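# Sort carabiners with sticking gates into the grey tray

## Task

Find which carabiners have a faulty gate, meaning one that stays open after being pushed open rather than springing closed (there is at least one). Place every faulty carabiner in the grey tray and keep every working carabiner on the table and outside the tray. At the end, release everything and move both grippers away; a carabiner counts only if it stays where it belongs without the robot holding it.

## Robot and tools

Robot: two arms, left_arm and right_arm, each ending in a two-finger gripper. Cameras are cam_high, cam_left_wrist and cam_right_wrist, each 896x504 pixels.

Scene frame: the origin sits on the table surface midway between the arms. +x points out over the table, +z points up, and left_arm is on the +y side. The names left and right refer to the arms, not to image sides. Bases: left_arm at (-0.041, +0.318, +0.146) m, right_arm at (-0.003, -0.298, +0.146) m, both tilted. Gripper frame: fingers extend along its +z and close along its y. The reported end_effector_position is the point between the finger pads, roughly 1 cm short of the fingertips. Reported positions can be slightly wrong, more so at long reach.

The row format (used by both execute_actions and move): one flat list of 14 numbers, each in [-1, 1]. The first 7 are for left_arm: dx, dy, dz, rx, ry, rz, opening. The last 7 are the same for right_arm. Always send all 14, even when one arm should stay still. dx to rz are an offset, not a pose, expressed in that gripper's own axes and measured from the gripper pose in the most recent result that shows it (before any such result, or in the second or later call of one reply, from wherever the gripper is when the command begins). Scale: 1.0 equals 0.6 m for dx, dy, dz and 180 degrees for rotation. rx, ry, rz form a single rotation vector. opening is absolute, not an offset: +1 is fully open (0.094 m), -1 is closed.

execute_actions, argument actions, holding zero or one item, plus optional pictures (true/false):
- actions: [] does nothing and returns the current state with pictures.
- {"rows": [...], "steps": n}: 1 to 15 rows, n from 6 to 15 (default 15), each step lasting 1/30 s. Each row drives one step. Every row is an offset from the same starting pose, so rows do not add up. If there are fewer rows than steps, the last row repeats.
- {"steps": n} with no rows is a wait of up to 300 steps, counted from the previous result, so your thinking time counts toward it.
Pictures come only with an empty list or when pictures is true.

move: target is one 14-number row as above. speed is optional, 0.002 to 0.5 m/s (default 0.25), and rotation is capped at twice that value in rad/s. Each gripper follows a straight line to its target, and both arms finish together within 0.5 to 10 s; anything longer is cut off at 10 s. The move does not avoid obstacles or the other arm. The opening is sent when the move starts, and the path begins once the robot is still, or after 3 s at most. The result adds a move: line giving the outcome (done, off_target, moving, held, fault), any limits (paced means the pose was clipped; held means a safety check blocked steps, after which the arm may jump faster than speed), and each gripper's remaining distance to its target. Faster moves and targets set deeper past a contact hit and press harder.

wait: seconds from 0 to 10. The scene runs and no new command is sent.
zoom_image: camera (one of the three names) and region [x0, y0, x1, y1] in pixels from the top-left corner, at most 504 by 504.
read_manual: only returns licence text and does not move anything.
finished_scene: scene is the scene number. It ends that scene permanently and reports whether the goal was met, so call it only after everything is released and settled.

Timing: the simulation keeps running while you compose a reply. An action's result is captured 6 steps before the action ends, and those last steps run during your next reply. On every step the commanded pose is limited to within 70 mm and 16 degrees of the measured pose. After an action ends, the arm goes only as far as its last clipped pose, so check the reported pose and send the remainder next.

Result lines: a state line per arm with position (m) and quat wxyz in the scene frame; grip_measured, the measured finger opening on the command scale; Joint positions (the last value is the opening in metres); joint torques (offset and noisy); Hand target, the pose the controller is currently heading for; HELD on steps where a row was partly blocked; pose unreachable when a clearance check changed the command; too close warnings; FAULT; MOTOR HOT (85 °C, and a stop at 100 °C). Joint limits (rad): waist ±2.880, shoulder 0 to 3.142, elbow 0 to 3.019, wrist pitch -1.693 to 1.571, wrist yaw ±1.571, wrist roll ±2.094.

Practical notes: arms usually end a centimetre or more too low. To hold an arm in place, send the offset back to its desired pose in a reply's first call, then zeros in later calls, and raise the aim if it still sags. Zero offsets are not a pause: they pull the arm back toward the base pose. To grip, command an opening about 0.03 below grip_measured; a smaller gap grips more lightly. Pads press hard at first contact, and parts thinner than about 2 mm get less force. Occasional tugs or pushes on objects may happen. Avoid dropping or flinging parts, hard contact or pushing, collisions between the arms, knocking anything off the table, and holding loads long enough to overheat a motor.

Each tool is called after "Emit:" as a command line: name --argument value for each argument, lists and objects as JSON in quotes; but a table of rows of numbers goes row by row, as --pt "numbers of a row", without its own name.

## Session

Emit:
execute_actions --actions '[]'

Scene clock: 0.00 s of 6000.00 s.
left_arm: end_effector_position=(+0.0984, +0.6169, +0.1366) grip_measured=+1.000 end_effector_quat_wxyz=(-0.029, +0.866, -0.494, +0.075) | right_arm: end_effector_position=(+0.2894, -0.2592, +0.1512) grip_measured=+1.000 end_effector_quat_wxyz=(+0.042, +0.903, -0.419, -0.087)
Joint positions: left_arm=[ 1.814  0.86   0.583 -0.956  0.733 -0.545  0.094] | right_arm=[ 0.462  0.98   0.656 -1.169  0.517 -1.659  0.094]
Joint velocities: left_arm=[ 0.005 -0.005 -0.012 -0.002 -0.022  0.007  0.   ] | right_arm=[-0.015 -0.015 -0.007 -0.007  0.022 -0.037  0.   ]
Joint torques (N m, as the arm reports them, + toward a larger angle): no reading
Motor temperatures (°C, as the motors report them): left_arm=[24 22 24 23 24 24] | right_arm=[24 21 21 22 23 22]
Hand target (left_arm): +0.101, +0.624, +0.140; -0.034, +0.863, -0.498, +0.072
Hand target (right_arm): +0.300, -0.258, +0.157; +0.032, +0.901, -0.425, -0.081

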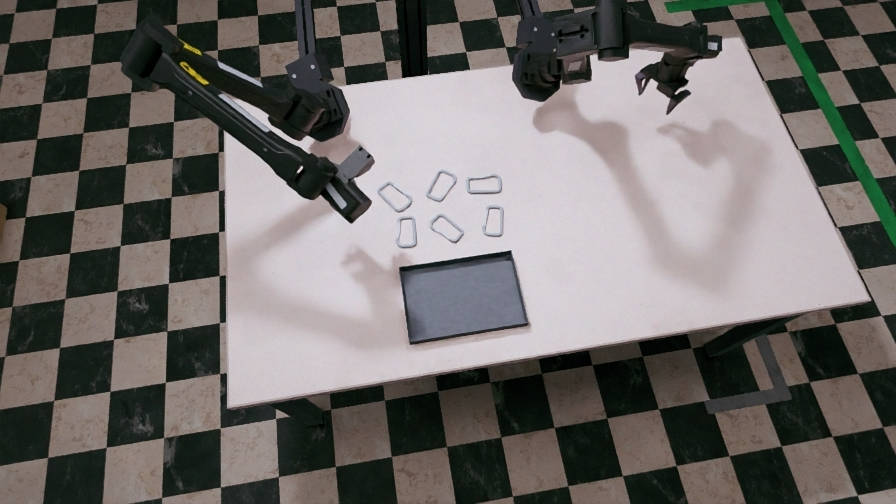

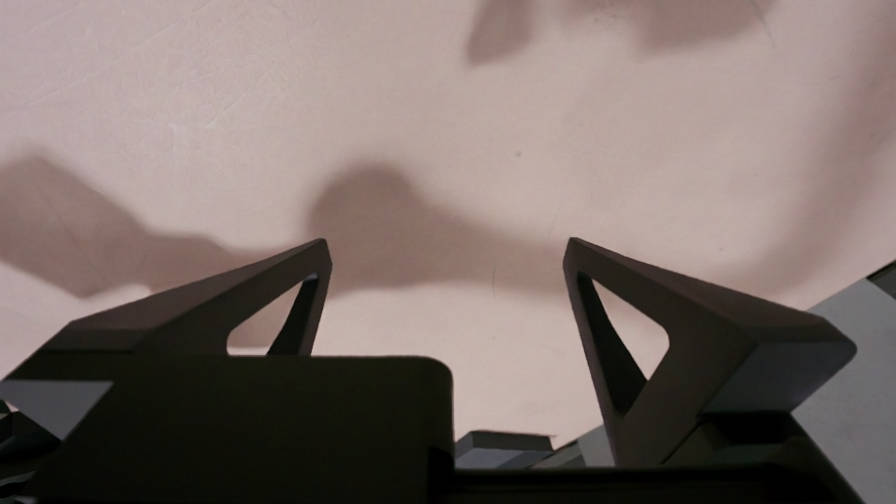

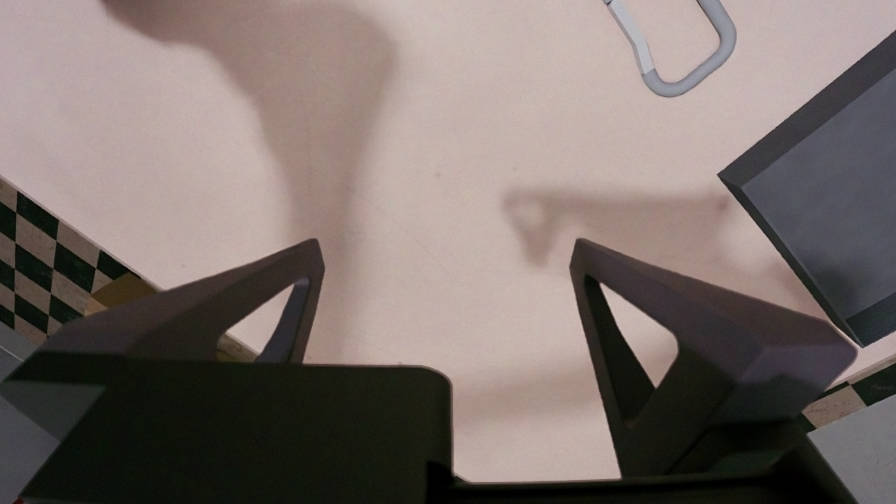

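Emit:
zoom_image --camera "cam_high" --region '[350, 150, 550, 270]'

Region (350, 150, 550, 270) of cam_high's 896x504 image, scaled by 2.520, with more detail than that image has; it fills the top 302 rows of this view, and the rest is white.

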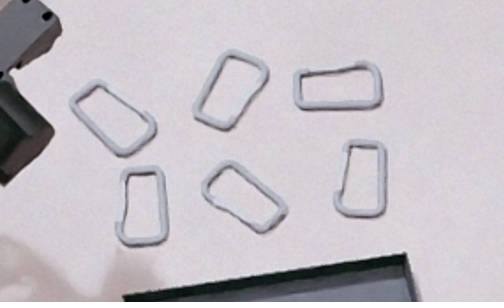

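Emit:
move --target '[0,0,-0.006,0,0,0,1, -0.231,-0.241,-0.176,0.0695,-0.0335,0.721,1]' --speed 0.4

Scene clock: 5.27 s of 6000.00 s.
left_arm: end_effector_position=(+0.0981, +0.6152, +0.1367) grip_measured=+1.000 end_effector_quat_wxyz=(-0.026, +0.866, -0.494, +0.076) | right_arm: end_effector_position=(+0.3201, -0.0750, +0.2318) grip_measured=+1.000 end_effector_quat_wxyz=(-0.006, -0.011, +1.000, -0.019)
Joint positions: left_arm=[ 1.815  0.86   0.583 -0.965  0.733 -0.539  0.094] | right_arm=[ 0.97   1.449  1.025 -1.313  0.666  1.152  0.094]
Joint velocities: left_arm=[-0.005 -0.005  0.007  0.002 -0.007 -0.022  0.   ] | right_arm=[ 0.015  0.005 -0.012 -0.012  0.095  0.037  0.   ]
Joint torques (N m, as the arm reports them, + toward a larger angle): left_arm=[ 2.61 -6.2   7.88  0.04  0.07  0.08] | right_arm=[ 7.47 -6.28  9.82 -0.21 -0.03  0.13]
Motor temperatures (°C, as the motors report them): left_arm=[24 22 25 23 24 24] | right_arm=[24 21 22 22 23 22]
Hand target (left_arm): +0.098, +0.617, +0.140; -0.029, +0.866, -0.494, +0.075
Hand target (right_arm): +0.333, -0.062, +0.250; +0.005, +0.001, +1.000, -0.004
Off the commanded pose (left_arm): 0.004 m, 0 deg.
Off the commanded pose (right_arm): 0.026 m, 3 deg.
Kept back: nothing.
move: off_target (right_arm)

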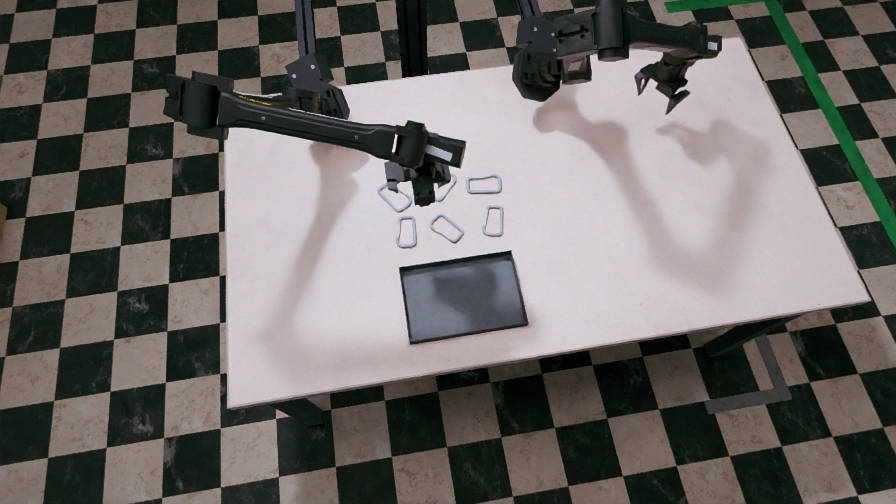

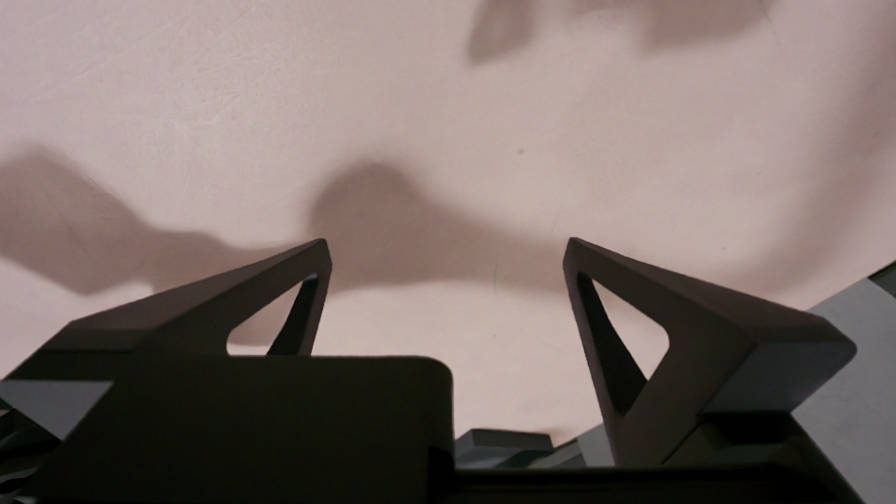

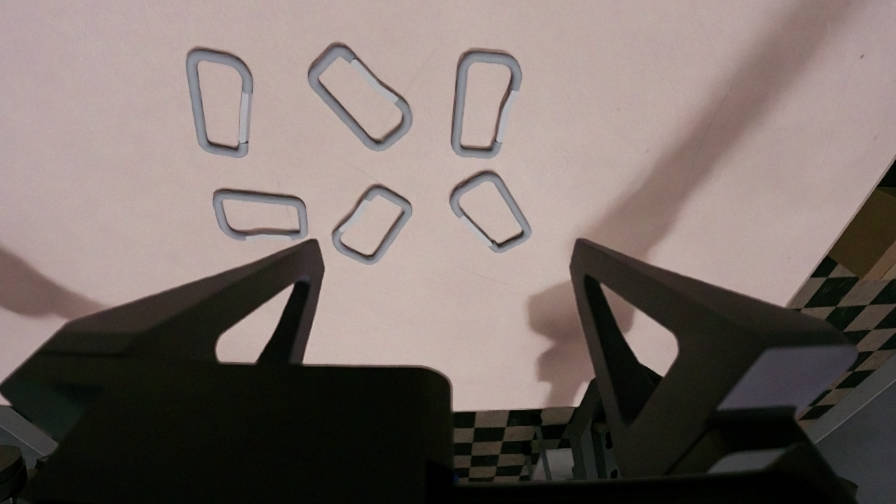

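Emit:
zoom_image --camera "cam_right_wrist" --region '[170, 30, 550, 280]'

Region (170, 30, 550, 280) of cam_right_wrist's 896x504 image, scaled by 1.326, with more detail than that image has; it fills the top 332 rows of this view, and the rest is white.

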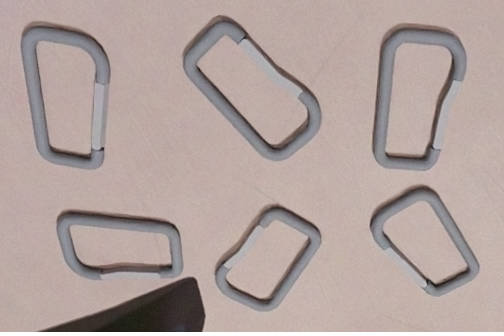

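Emit:
move --target '[0,0,-0.006,0,0,0,1, 0.005,-0.048,0.28,-0.02,-0.004,0.024,0.5]' --speed 0.3

Scene clock: 7.97 s of 6000.00 s.
left_arm: end_effector_position=(+0.0978, +0.6136, +0.1370) grip_measured=+1.000 end_effector_quat_wxyz=(-0.024, +0.866, -0.493, +0.078) | right_arm: end_effector_position=(+0.3131, -0.1128, +0.0658) grip_measured=+0.503 end_effector_quat_wxyz=(-0.005, +0.032, +0.999, +0.007)
Joint positions: left_arm=[ 1.816  0.86   0.583 -0.974  0.734 -0.534  0.094] | right_arm=[ 0.633  1.492  0.698 -0.625  0.636  0.777  0.071]
Joint velocities: left_arm=[-0.015  0.005  0.002 -0.017  0.022 -0.037  0.   ] | right_arm=[-0.015 -0.015 -0.007 -0.017 -0.007 -0.095  0.   ]
Joint torques (N m, as the arm reports them, + toward a larger angle): left_arm=[ 2.62 -6.22  7.86  0.03  0.07  0.06] | right_arm=[ 5.62 -7.88  3.98  1.19 -0.34 -0.12]
Motor temperatures (°C, as the motors report them): left_arm=[24 22 25 23 24 24] | right_arm=[24 21 23 22 23 22]
Hand target (left_arm): +0.098, +0.615, +0.140; -0.026, +0.866, -0.494, +0.076
Hand target (right_arm): +0.314, -0.110, +0.066; -0.002, +0.027, +1.000, +0.013
Off the commanded pose (left_arm): 0.004 m, 0 deg.
Off the commanded pose (right_arm): 0.004 m, 1 deg.
Kept back: nothing.
move: done

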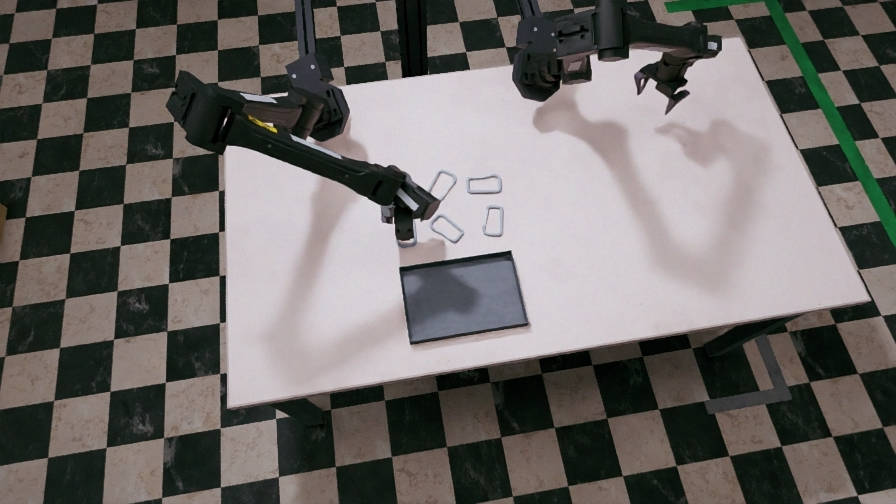

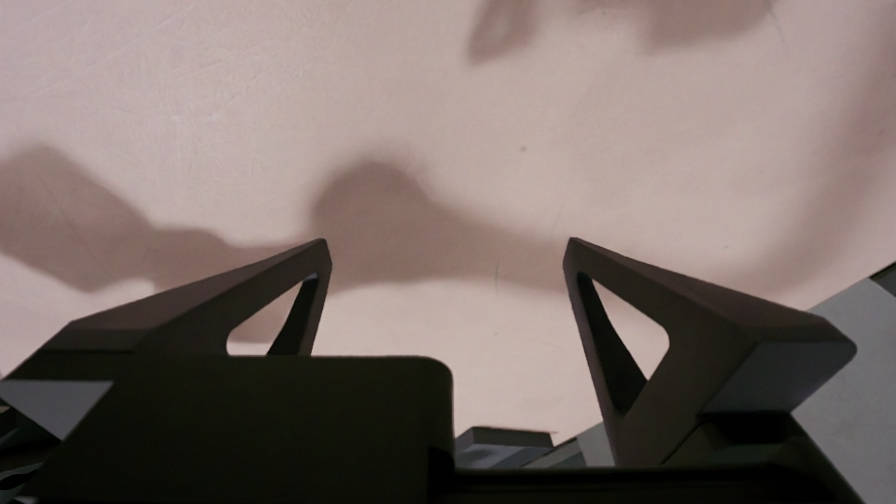

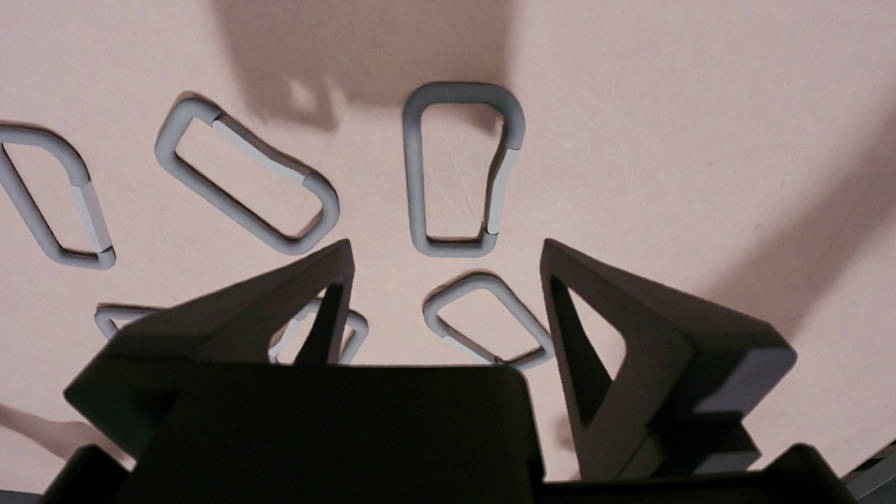

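Emit:
move --target '[0,0,-0.006,0,0,0,1, -0.003,-0.006,0.086,0,0,0,0.5]' --speed 0.08

Scene clock: 9.23 s of 6000.00 s.
left_arm: end_effector_position=(+0.0974, +0.6119, +0.1372) grip_measured=+1.000 end_effector_quat_wxyz=(-0.021, +0.866, -0.492, +0.079) | right_arm: end_effector_position=(+0.3154, -0.1148, +0.0186) grip_measured=+0.503 end_effector_quat_wxyz=(-0.006, +0.036, +0.999, +0.007)
Joint positions: left_arm=[ 1.818  0.86   0.583 -0.983  0.734 -0.528  0.094] | right_arm=[ 0.543  1.592  0.677 -0.442  0.62   0.677  0.071]
Joint velocities: left_arm=[ 0.005 -0.015 -0.007 -0.012  0.007  0.051  0.   ] | right_arm=[ 0.005 -0.005  0.002 -0.007 -0.007 -0.037  0.001]
Joint torques (N m, as the arm reports them, + toward a larger angle): left_arm=[ 2.62 -6.15  7.84  0.01  0.07  0.1 ] | right_arm=[ 5.33 -8.35  2.91  1.26 -0.34 -0.1 ]
Motor temperatures (°C, as the motors report them): left_arm=[24 22 25 23 24 24] | right_arm=[24 21 23 22 23 22]
Hand target (left_arm): +0.097, +0.614, +0.140; -0.024, +0.866, -0.493, +0.078
Hand target (right_arm): +0.314, -0.116, +0.015; -0.006, +0.032, +0.999, +0.008
Off the commanded pose (left_arm): 0.004 m, 0 deg.
Off the commanded pose (right_arm): 0.005 m, 1 deg.
Kept back: nothing.
move: done

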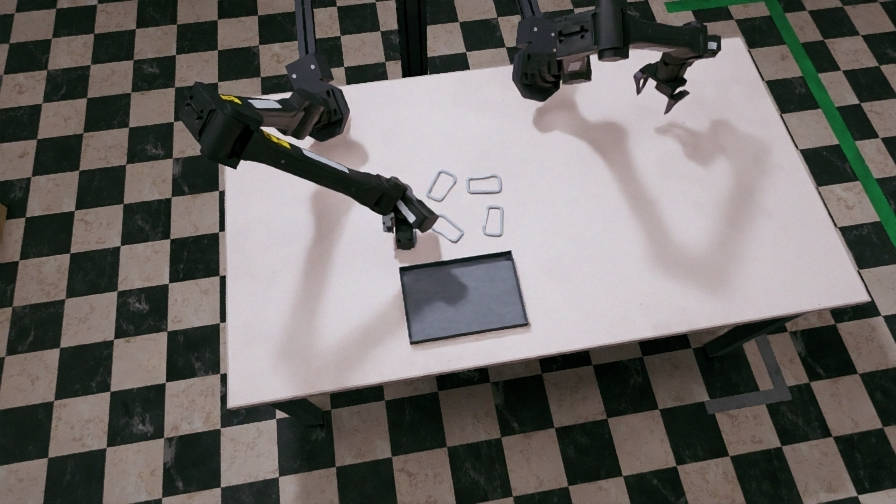

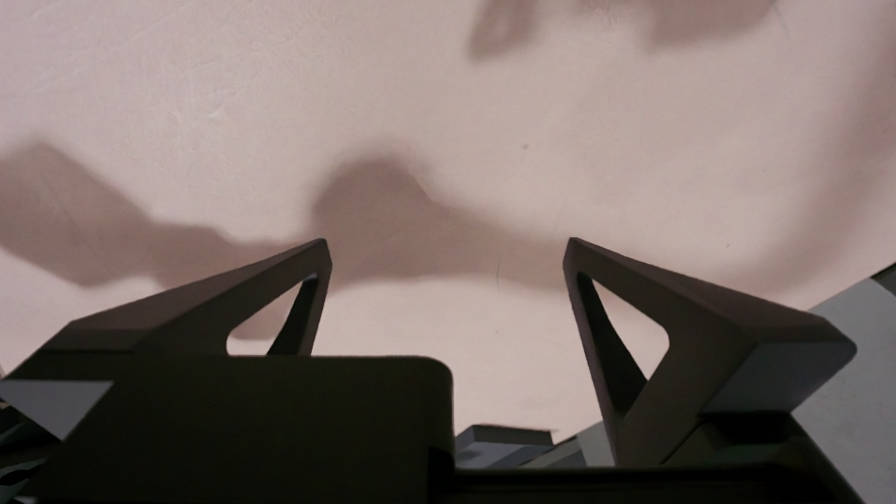

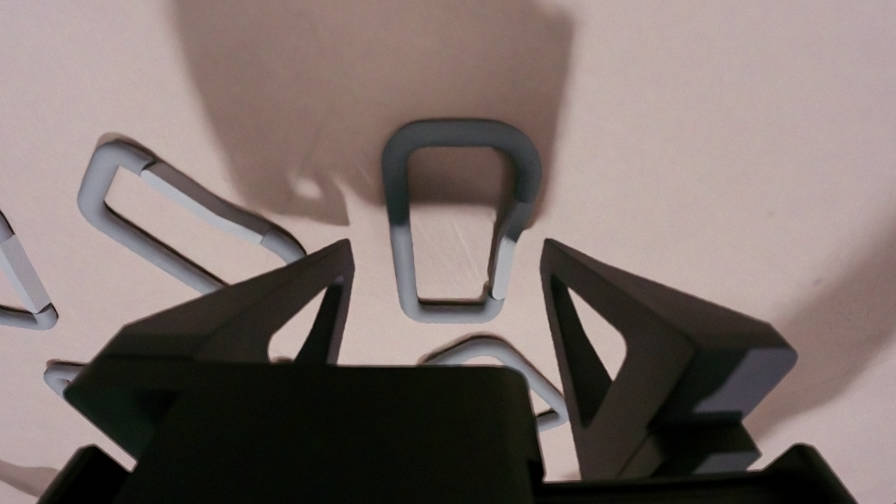

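Emit:
move --target '[0,0,-0.006,0,0,0,1, 0.01,0,0.018,0,0,0,0.5]' --speed 0.03

Scene clock: 10.43 s of 6000.00 s.
left_arm: end_effector_position=(+0.0970, +0.6103, +0.1375) grip_measured=+1.000 end_effector_quat_wxyz=(-0.018, +0.867, -0.492, +0.080) | right_arm: end_effector_position=(+0.3112, -0.1126, +0.0129) grip_measured=+0.503 end_effector_quat_wxyz=(-0.005, +0.035, +0.999, +0.007)
Joint positions: left_arm=[ 1.82   0.86   0.583 -0.992  0.734 -0.523  0.094] | right_arm=[ 0.543  1.61   0.669 -0.414  0.62   0.674  0.071]
Joint velocities: left_arm=[-0.005 -0.005 -0.012 -0.017  0.037  0.066  0.   ] | right_arm=[-0.015 -0.005  0.002 -0.007  0.081  0.095 -0.001]
Joint torques (N m, as the arm reports them, + toward a larger angle): left_arm=[ 2.59 -6.14  7.84  0.    0.07  0.09] | right_arm=[ 5.23 -8.09  2.84  1.24 -0.28 -0.04]
Motor temperatures (°C, as the motors report them): left_arm=[24 22 25 23 24 24] | right_arm=[24 21 22 22 23 22]
Hand target (left_arm): +0.097, +0.612, +0.141; -0.021, +0.866, -0.492, +0.079
Hand target (right_arm): +0.309, -0.114, +0.008; -0.006, +0.036, +0.999, +0.007
Off the commanded pose (left_arm): 0.004 m, 0 deg.
Off the commanded pose (right_arm): 0.006 m, 0 deg.
Kept back: nothing.
move: done

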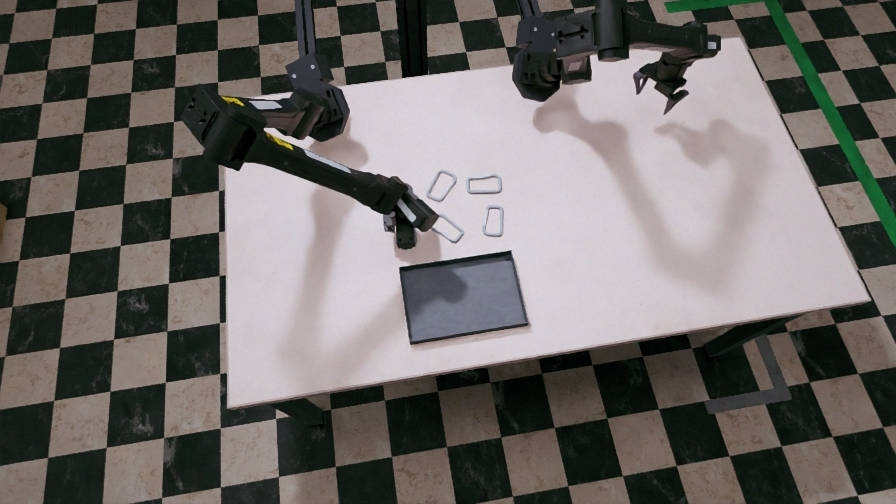

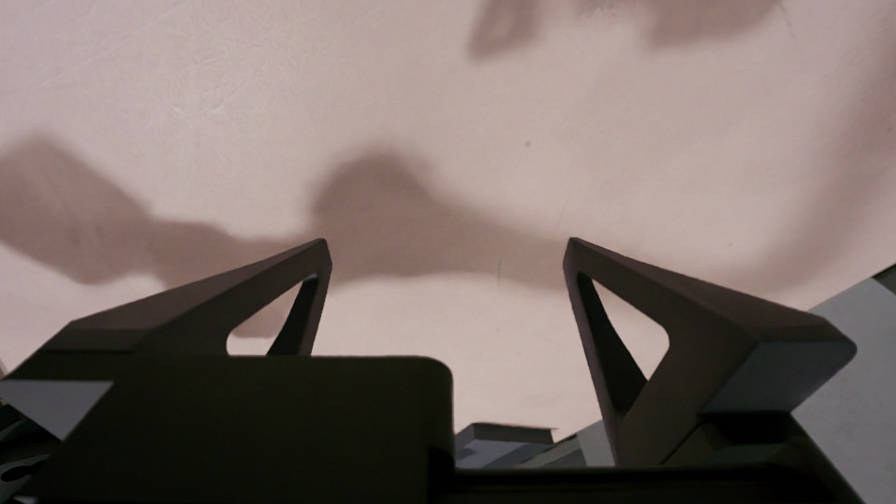

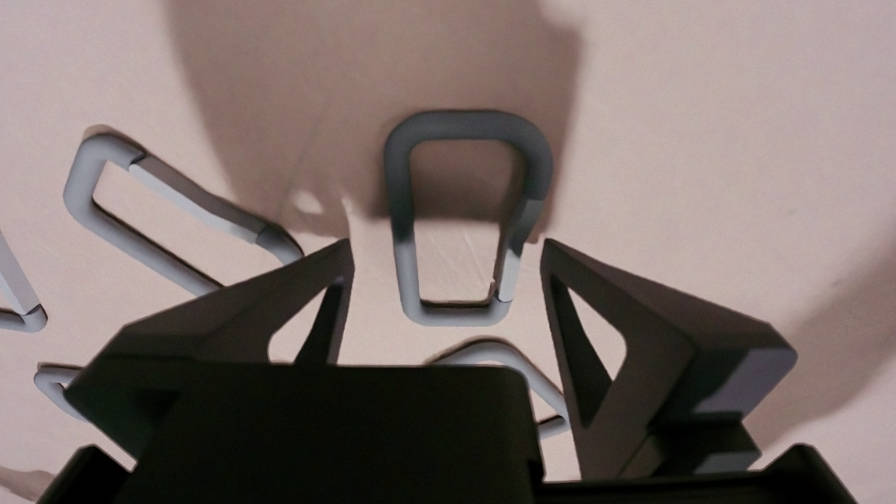

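Emit:
move --target '[-0.0025,-0.0015,-0.005,0,0,0,1, 0.003,-0.002,0.008,0,0,0,-0.45]' --speed 0.03

Scene clock: 11.37 s of 6000.00 s.
left_arm: end_effector_position=(+0.0970, +0.6095, +0.1375) grip_measured=+1.000 end_effector_quat_wxyz=(-0.017, +0.867, -0.492, +0.081) | right_arm: end_effector_position=(+0.3112, -0.1126, +0.0129) grip_measured=-0.447 end_effector_quat_wxyz=(-0.005, +0.035, +0.999, +0.007)
Joint positions: left_arm=[ 1.82   0.86   0.583 -0.996  0.734 -0.52   0.094] | right_arm=[ 0.543  1.61   0.669 -0.414  0.62   0.674  0.026]
Joint velocities: left_arm=[-0.005 -0.024  0.002 -0.007  0.037 -0.11   0.   ] | right_arm=[-0.034  0.005  0.007  0.002  0.022 -0.066 -0.001]
Joint torques (N m, as the arm reports them, + toward a larger angle): left_arm=[ 2.56 -5.67  8.14 -0.1   0.04  0.05] | right_arm=[ 5.35 -7.89  2.8   1.32 -0.26 -0.04]
Motor temperatures (°C, as the motors report them): left_arm=[24 22 25 23 24 24] | right_arm=[24 21 22 22 23 22]
Hand target (left_arm): +0.097, +0.612, +0.140; -0.019, +0.867, -0.492, +0.080
Hand target (right_arm): +0.309, -0.114, +0.008; -0.005, +0.035, +0.999, +0.007
Off the commanded pose (left_arm): 0.004 m, 0 deg.
Off the commanded pose (right_arm): 0.005 m, 0 deg.
Kept back: nothing.
move: done

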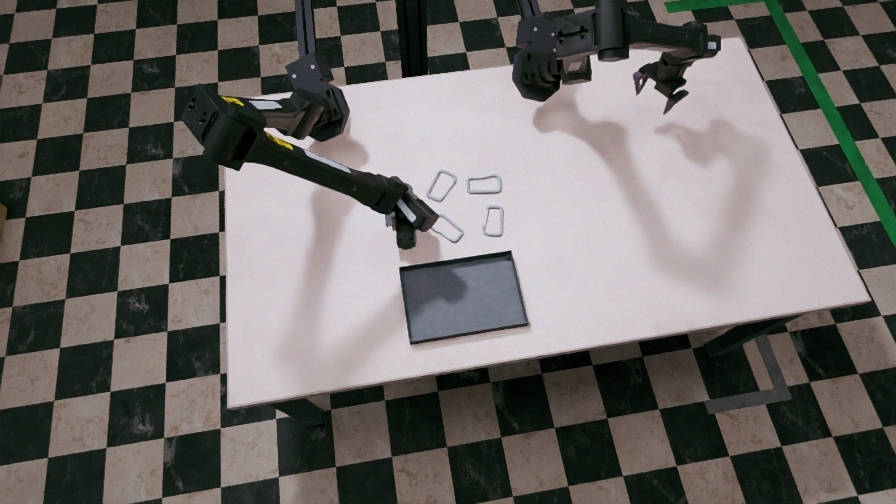

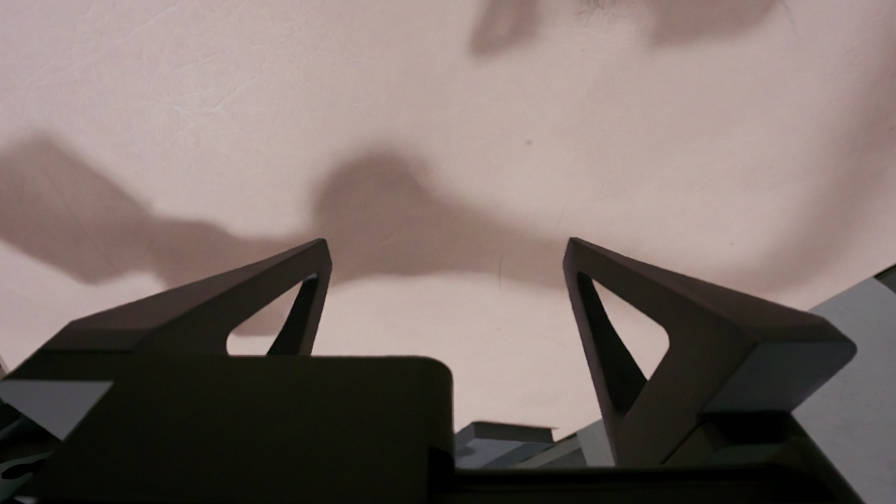

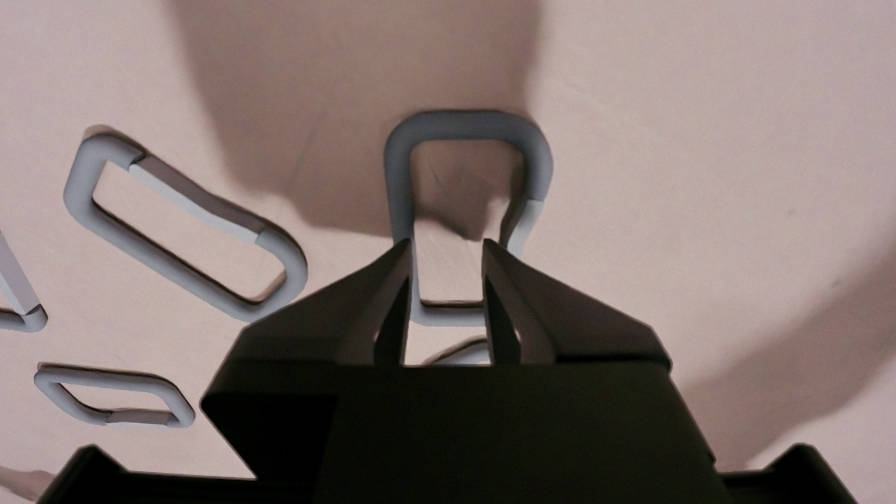

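Emit:
execute_actions --actions '[{"rows":[[-0.0025,-0.0015,-0.005,0,0,0,1, 0.003,-0.002,0.008,0,0,0,0.5]],"steps":10}]'

Emit:
move --target '[0,0,-0.004,0,0,0,1, 0.011,-0.008,0.022,0,0,0,0.5]' --speed 0.03

Scene clock: 11.80 s of 6000.00 s.
left_arm: end_effector_position=(+0.0971, +0.6087, +0.1376) grip_measured=+1.000 end_effector_quat_wxyz=(-0.016, +0.867, -0.492, +0.082) | right_arm: end_effector_position=(+0.3112, -0.1126, +0.0129) grip_measured=+0.452 end_effector_quat_wxyz=(-0.005, +0.035, +0.999, +0.007)
Joint positions: left_arm=[ 1.82   0.86   0.583 -1.     0.734 -0.518  0.094] | right_arm=[ 0.543  1.61   0.669 -0.414  0.62   0.674  0.068]
Joint velocities: left_arm=[-0.005 -0.005 -0.007 -0.012 -0.037 -0.007  0.   ] | right_arm=[-0.015 -0.005 -0.017 -0.007  0.066 -0.037  0.091]
Joint torques (N m, as the arm reports them, + toward a larger angle): left_arm=[ 2.54 -5.1   8.01  0.03  0.04  0.09] | right_arm=[ 5.51 -8.18  2.8   1.37 -0.26 -0.04]
Motor temperatures (°C, as the motors report them): left_arm=[24 22 25 23 24 24] | right_arm=[24 21 22 22 23 22]
Steps of this call (steps 1 to 9: nothing new was sent; steps 10 to 13: the first 4 steps of this action). Readings (end_effector_position):
10: left_arm (+0.0970, +0.6093, +0.1375) | right_arm (+0.3112, -0.1126, +0.0129)
11: left_arm (+0.0970, +0.6090, +0.1376) | right_arm (+0.3112, -0.1126, +0.0129)
13: the state above

Scene clock: 12.87 s of 6000.00 s.
left_arm: end_effector_position=(+0.0971, +0.6080, +0.1376) grip_measured=+1.000 end_effector_quat_wxyz=(-0.015, +0.867, -0.492, +0.082) | right_arm: end_effector_position=(+0.3061, -0.1150, +0.0048) grip_measured=+0.497 end_effector_quat_wxyz=(-0.004, +0.038, +0.999, +0.007)
Joint positions: left_arm=[ 1.82   0.86   0.583 -1.003  0.734 -0.516  0.094] | right_arm=[ 0.531  1.624  0.65  -0.37   0.618  0.665  0.07 ]
Joint velocities: left_arm=[-0.005 -0.024 -0.027 -0.027  0.051 -0.022  0.   ] | right_arm=[-0.005  0.005 -0.007  0.017 -0.022 -0.022 -0.001]
Joint torques (N m, as the arm reports them, + toward a larger angle): left_arm=[ 2.42 -6.    7.63 -0.08  0.01  0.09] | right_arm=[ 5.1  -8.06  2.52  1.19 -0.37 -0.08]
Motor temperatures (°C, as the motors report them): left_arm=[24 22 25 23 24 24] | right_arm=[24 21 22 22 23 22]
Hand target (left_arm): +0.097, +0.609, +0.140; -0.016, +0.867, -0.492, +0.082
Hand target (right_arm): +0.304, -0.117, +0.000; -0.005, +0.035, +0.999, +0.007
Off your previous action's commanded pose (left_arm): 0.004 m, 0 deg at its last step (step 6 of this call).
Off your previous action's commanded pose (right_arm): 0.005 m, 0 deg at its last step (step 6 of this call).
Off the commanded pose (left_arm): 0.002 m, 0 deg.
Off the commanded pose (right_arm): 0.006 m, 0 deg.
Kept back: nothing.
move: done

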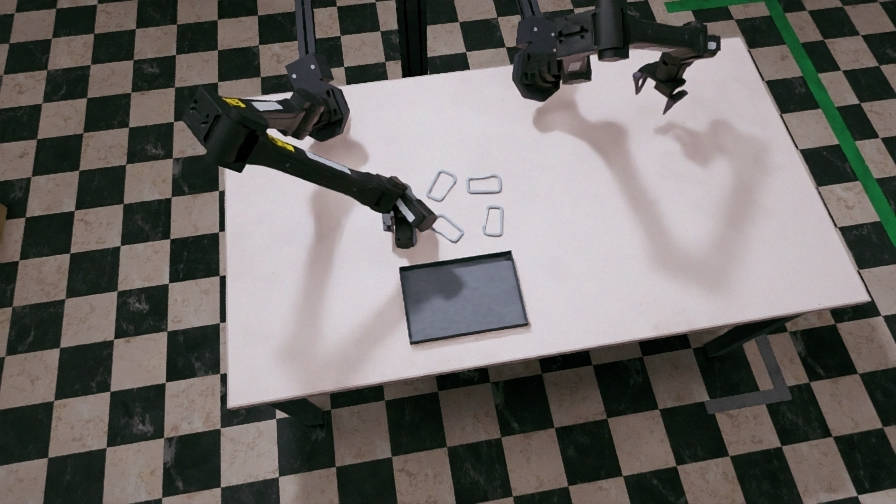

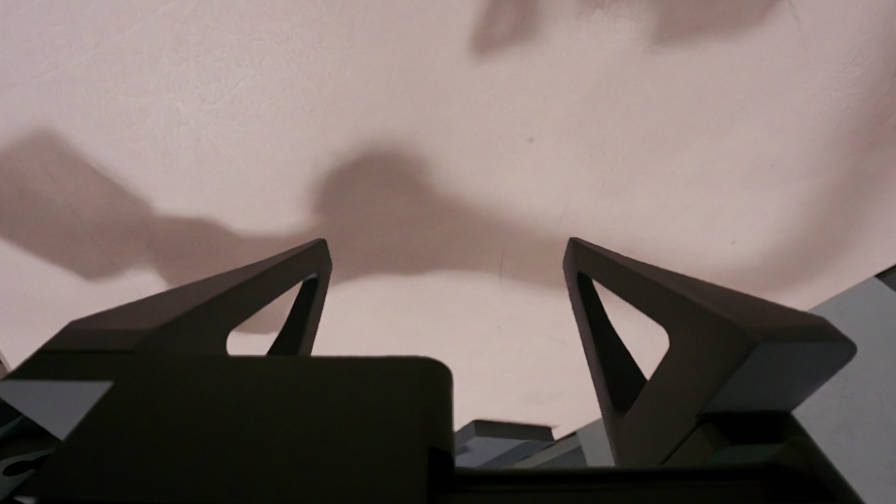

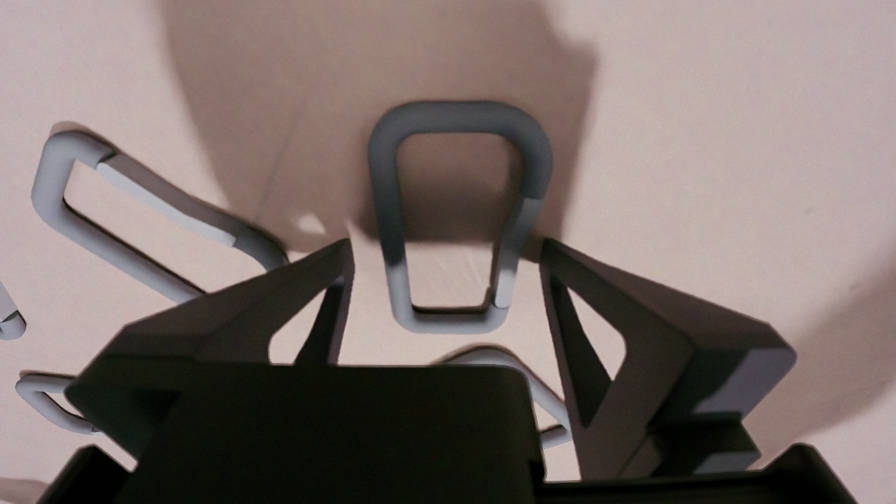

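Emit:
move --target '[0,0,-0.004,0,0,0,1, 0.003,-0.003,0.008,0,0,0,-0.45]' --speed 0.03

Scene clock: 13.80 s of 6000.00 s.
left_arm: end_effector_position=(+0.0971, +0.6075, +0.1376) grip_measured=+1.000 end_effector_quat_wxyz=(-0.014, +0.867, -0.491, +0.083) | right_arm: end_effector_position=(+0.3062, -0.1148, +0.0048) grip_measured=-0.374 end_effector_quat_wxyz=(-0.004, +0.038, +0.999, +0.008)
Joint positions: left_arm=[ 1.82   0.86   0.583 -1.006  0.734 -0.515  0.094] | right_arm=[ 0.531  1.624  0.65  -0.369  0.618  0.663  0.029]
Joint velocities: left_arm=[-0.005  0.005 -0.032 -0.002  0.022  0.051  0.   ] | right_arm=[-0.015 -0.005 -0.017  0.007  0.022  0.007  0.   ]
Joint torques (N m, as the arm reports them, + toward a larger angle): left_arm=[ 2.45 -5.99  7.65 -0.02  0.02  0.06] | right_arm=[ 5.25 -7.97  2.46  1.38 -0.27 -0.05]
Motor temperatures (°C, as the motors report them): left_arm=[24 22 25 23 24 24] | right_arm=[24 21 22 22 23 22]
Hand target (left_arm): +0.097, +0.608, +0.140; -0.015, +0.867, -0.492, +0.082
Hand target (right_arm): +0.304, -0.117, +0.000; -0.004, +0.038, +0.999, +0.007
Off the commanded pose (left_arm): 0.002 m, 0 deg.
Off the commanded pose (right_arm): 0.006 m, 0 deg.
Kept back: nothing.
move: done

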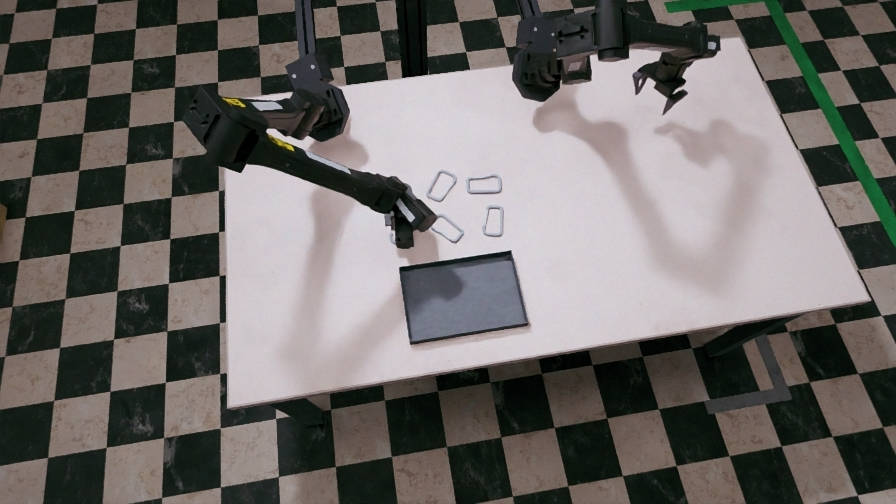

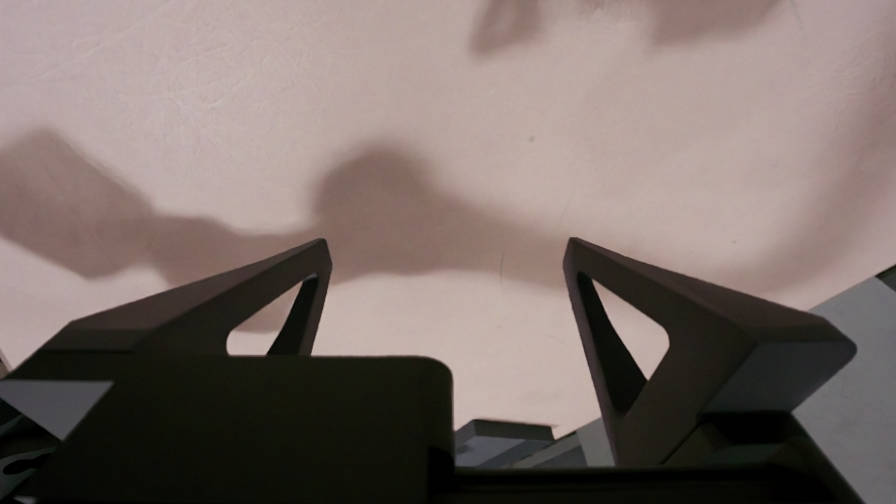

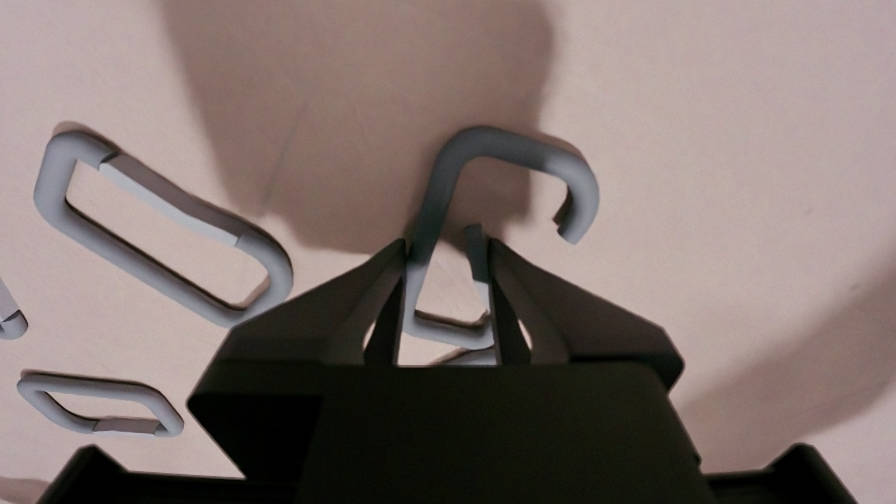

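Gate fully opened. Release.

Emit:
move --target '[0,0,-0.004,0,0,0,1, 0.003,-0.003,0.008,0,0,0,0.5]' --speed 0.03

Scene clock: 14.73 s of 6000.00 s.
left_arm: end_effector_position=(+0.0971, +0.6069, +0.1377) grip_measured=+1.000 end_effector_quat_wxyz=(-0.013, +0.867, -0.491, +0.083) | right_arm: end_effector_position=(+0.3068, -0.1145, +0.0048) grip_measured=+0.497 end_effector_quat_wxyz=(-0.003, +0.039, +0.999, +0.008)
Joint positions: left_arm=[ 1.82   0.86   0.583 -1.009  0.734 -0.514  0.094] | right_arm=[ 0.531  1.624  0.65  -0.366  0.618  0.663  0.07 ]
Joint velocities: left_arm=[ 0.005 -0.005 -0.002  0.007 -0.022  0.051  0.   ] | right_arm=[-0.015  0.005 -0.007  0.007 -0.007 -0.051 -0.001]
Joint torques (N m, as the arm reports them, + toward a larger angle): left_arm=[ 2.45 -6.05  7.63  0.    0.02  0.06] | right_arm=[ 5.3  -8.06  2.55  1.24 -0.28 -0.04]
Motor temperatures (°C, as the motors report them): left_arm=[24 22 25 23 24 24] | right_arm=[24 21 22 22 23 22]
Hand target (left_arm): +0.097, +0.608, +0.140; -0.014, +0.867, -0.491, +0.083
Hand target (right_arm): +0.304, -0.116, +0.000; -0.004, +0.038, +0.999, +0.008
Off the commanded pose (left_arm): 0.002 m, 0 deg.
Off the commanded pose (right_arm): 0.006 m, 0 deg.
Kept back: nothing.
move: done

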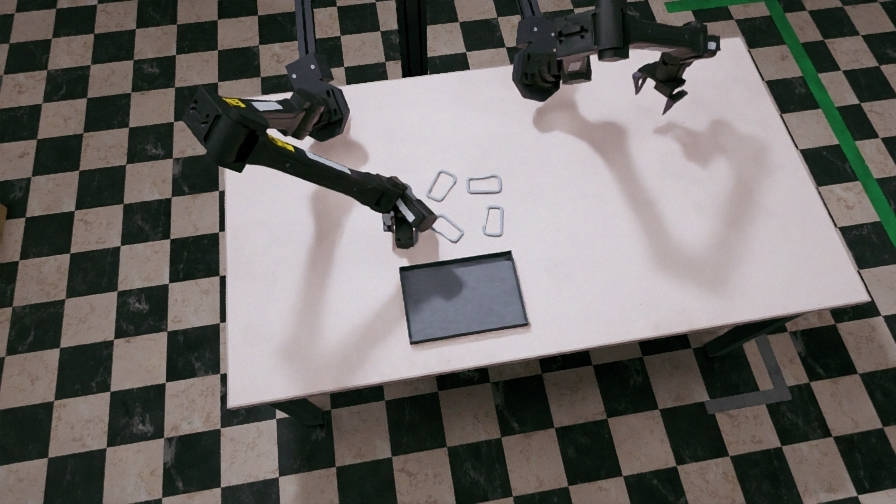

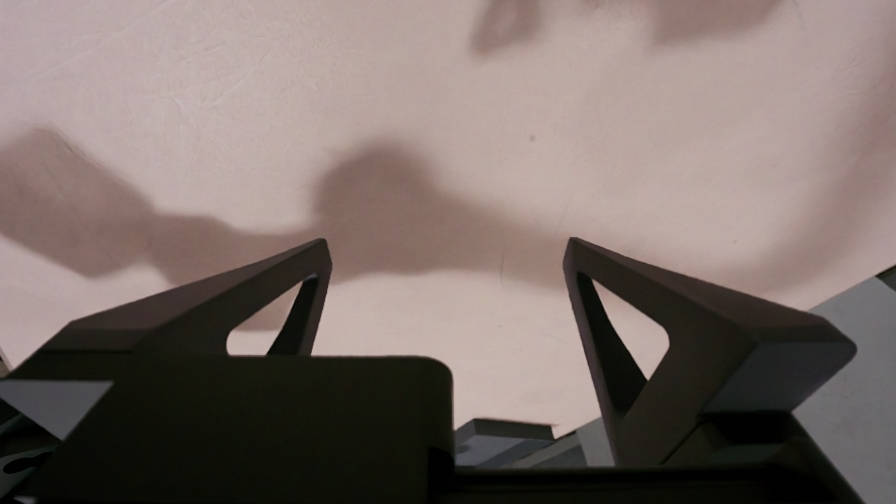

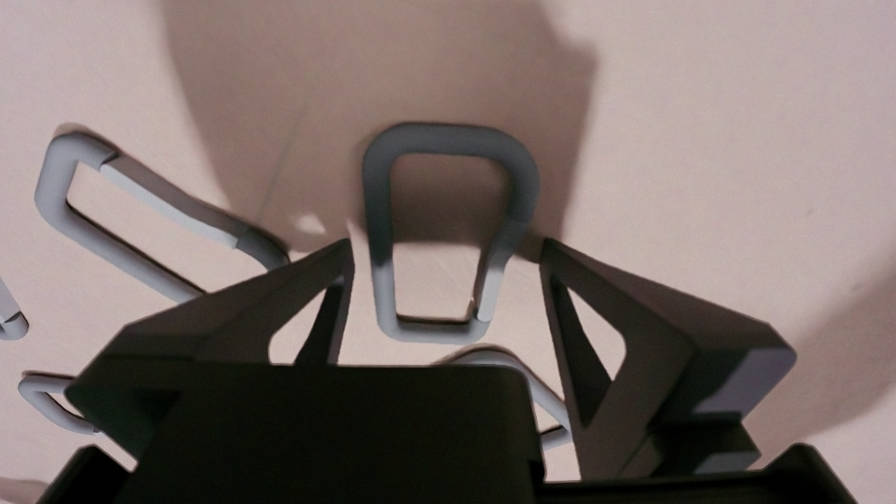

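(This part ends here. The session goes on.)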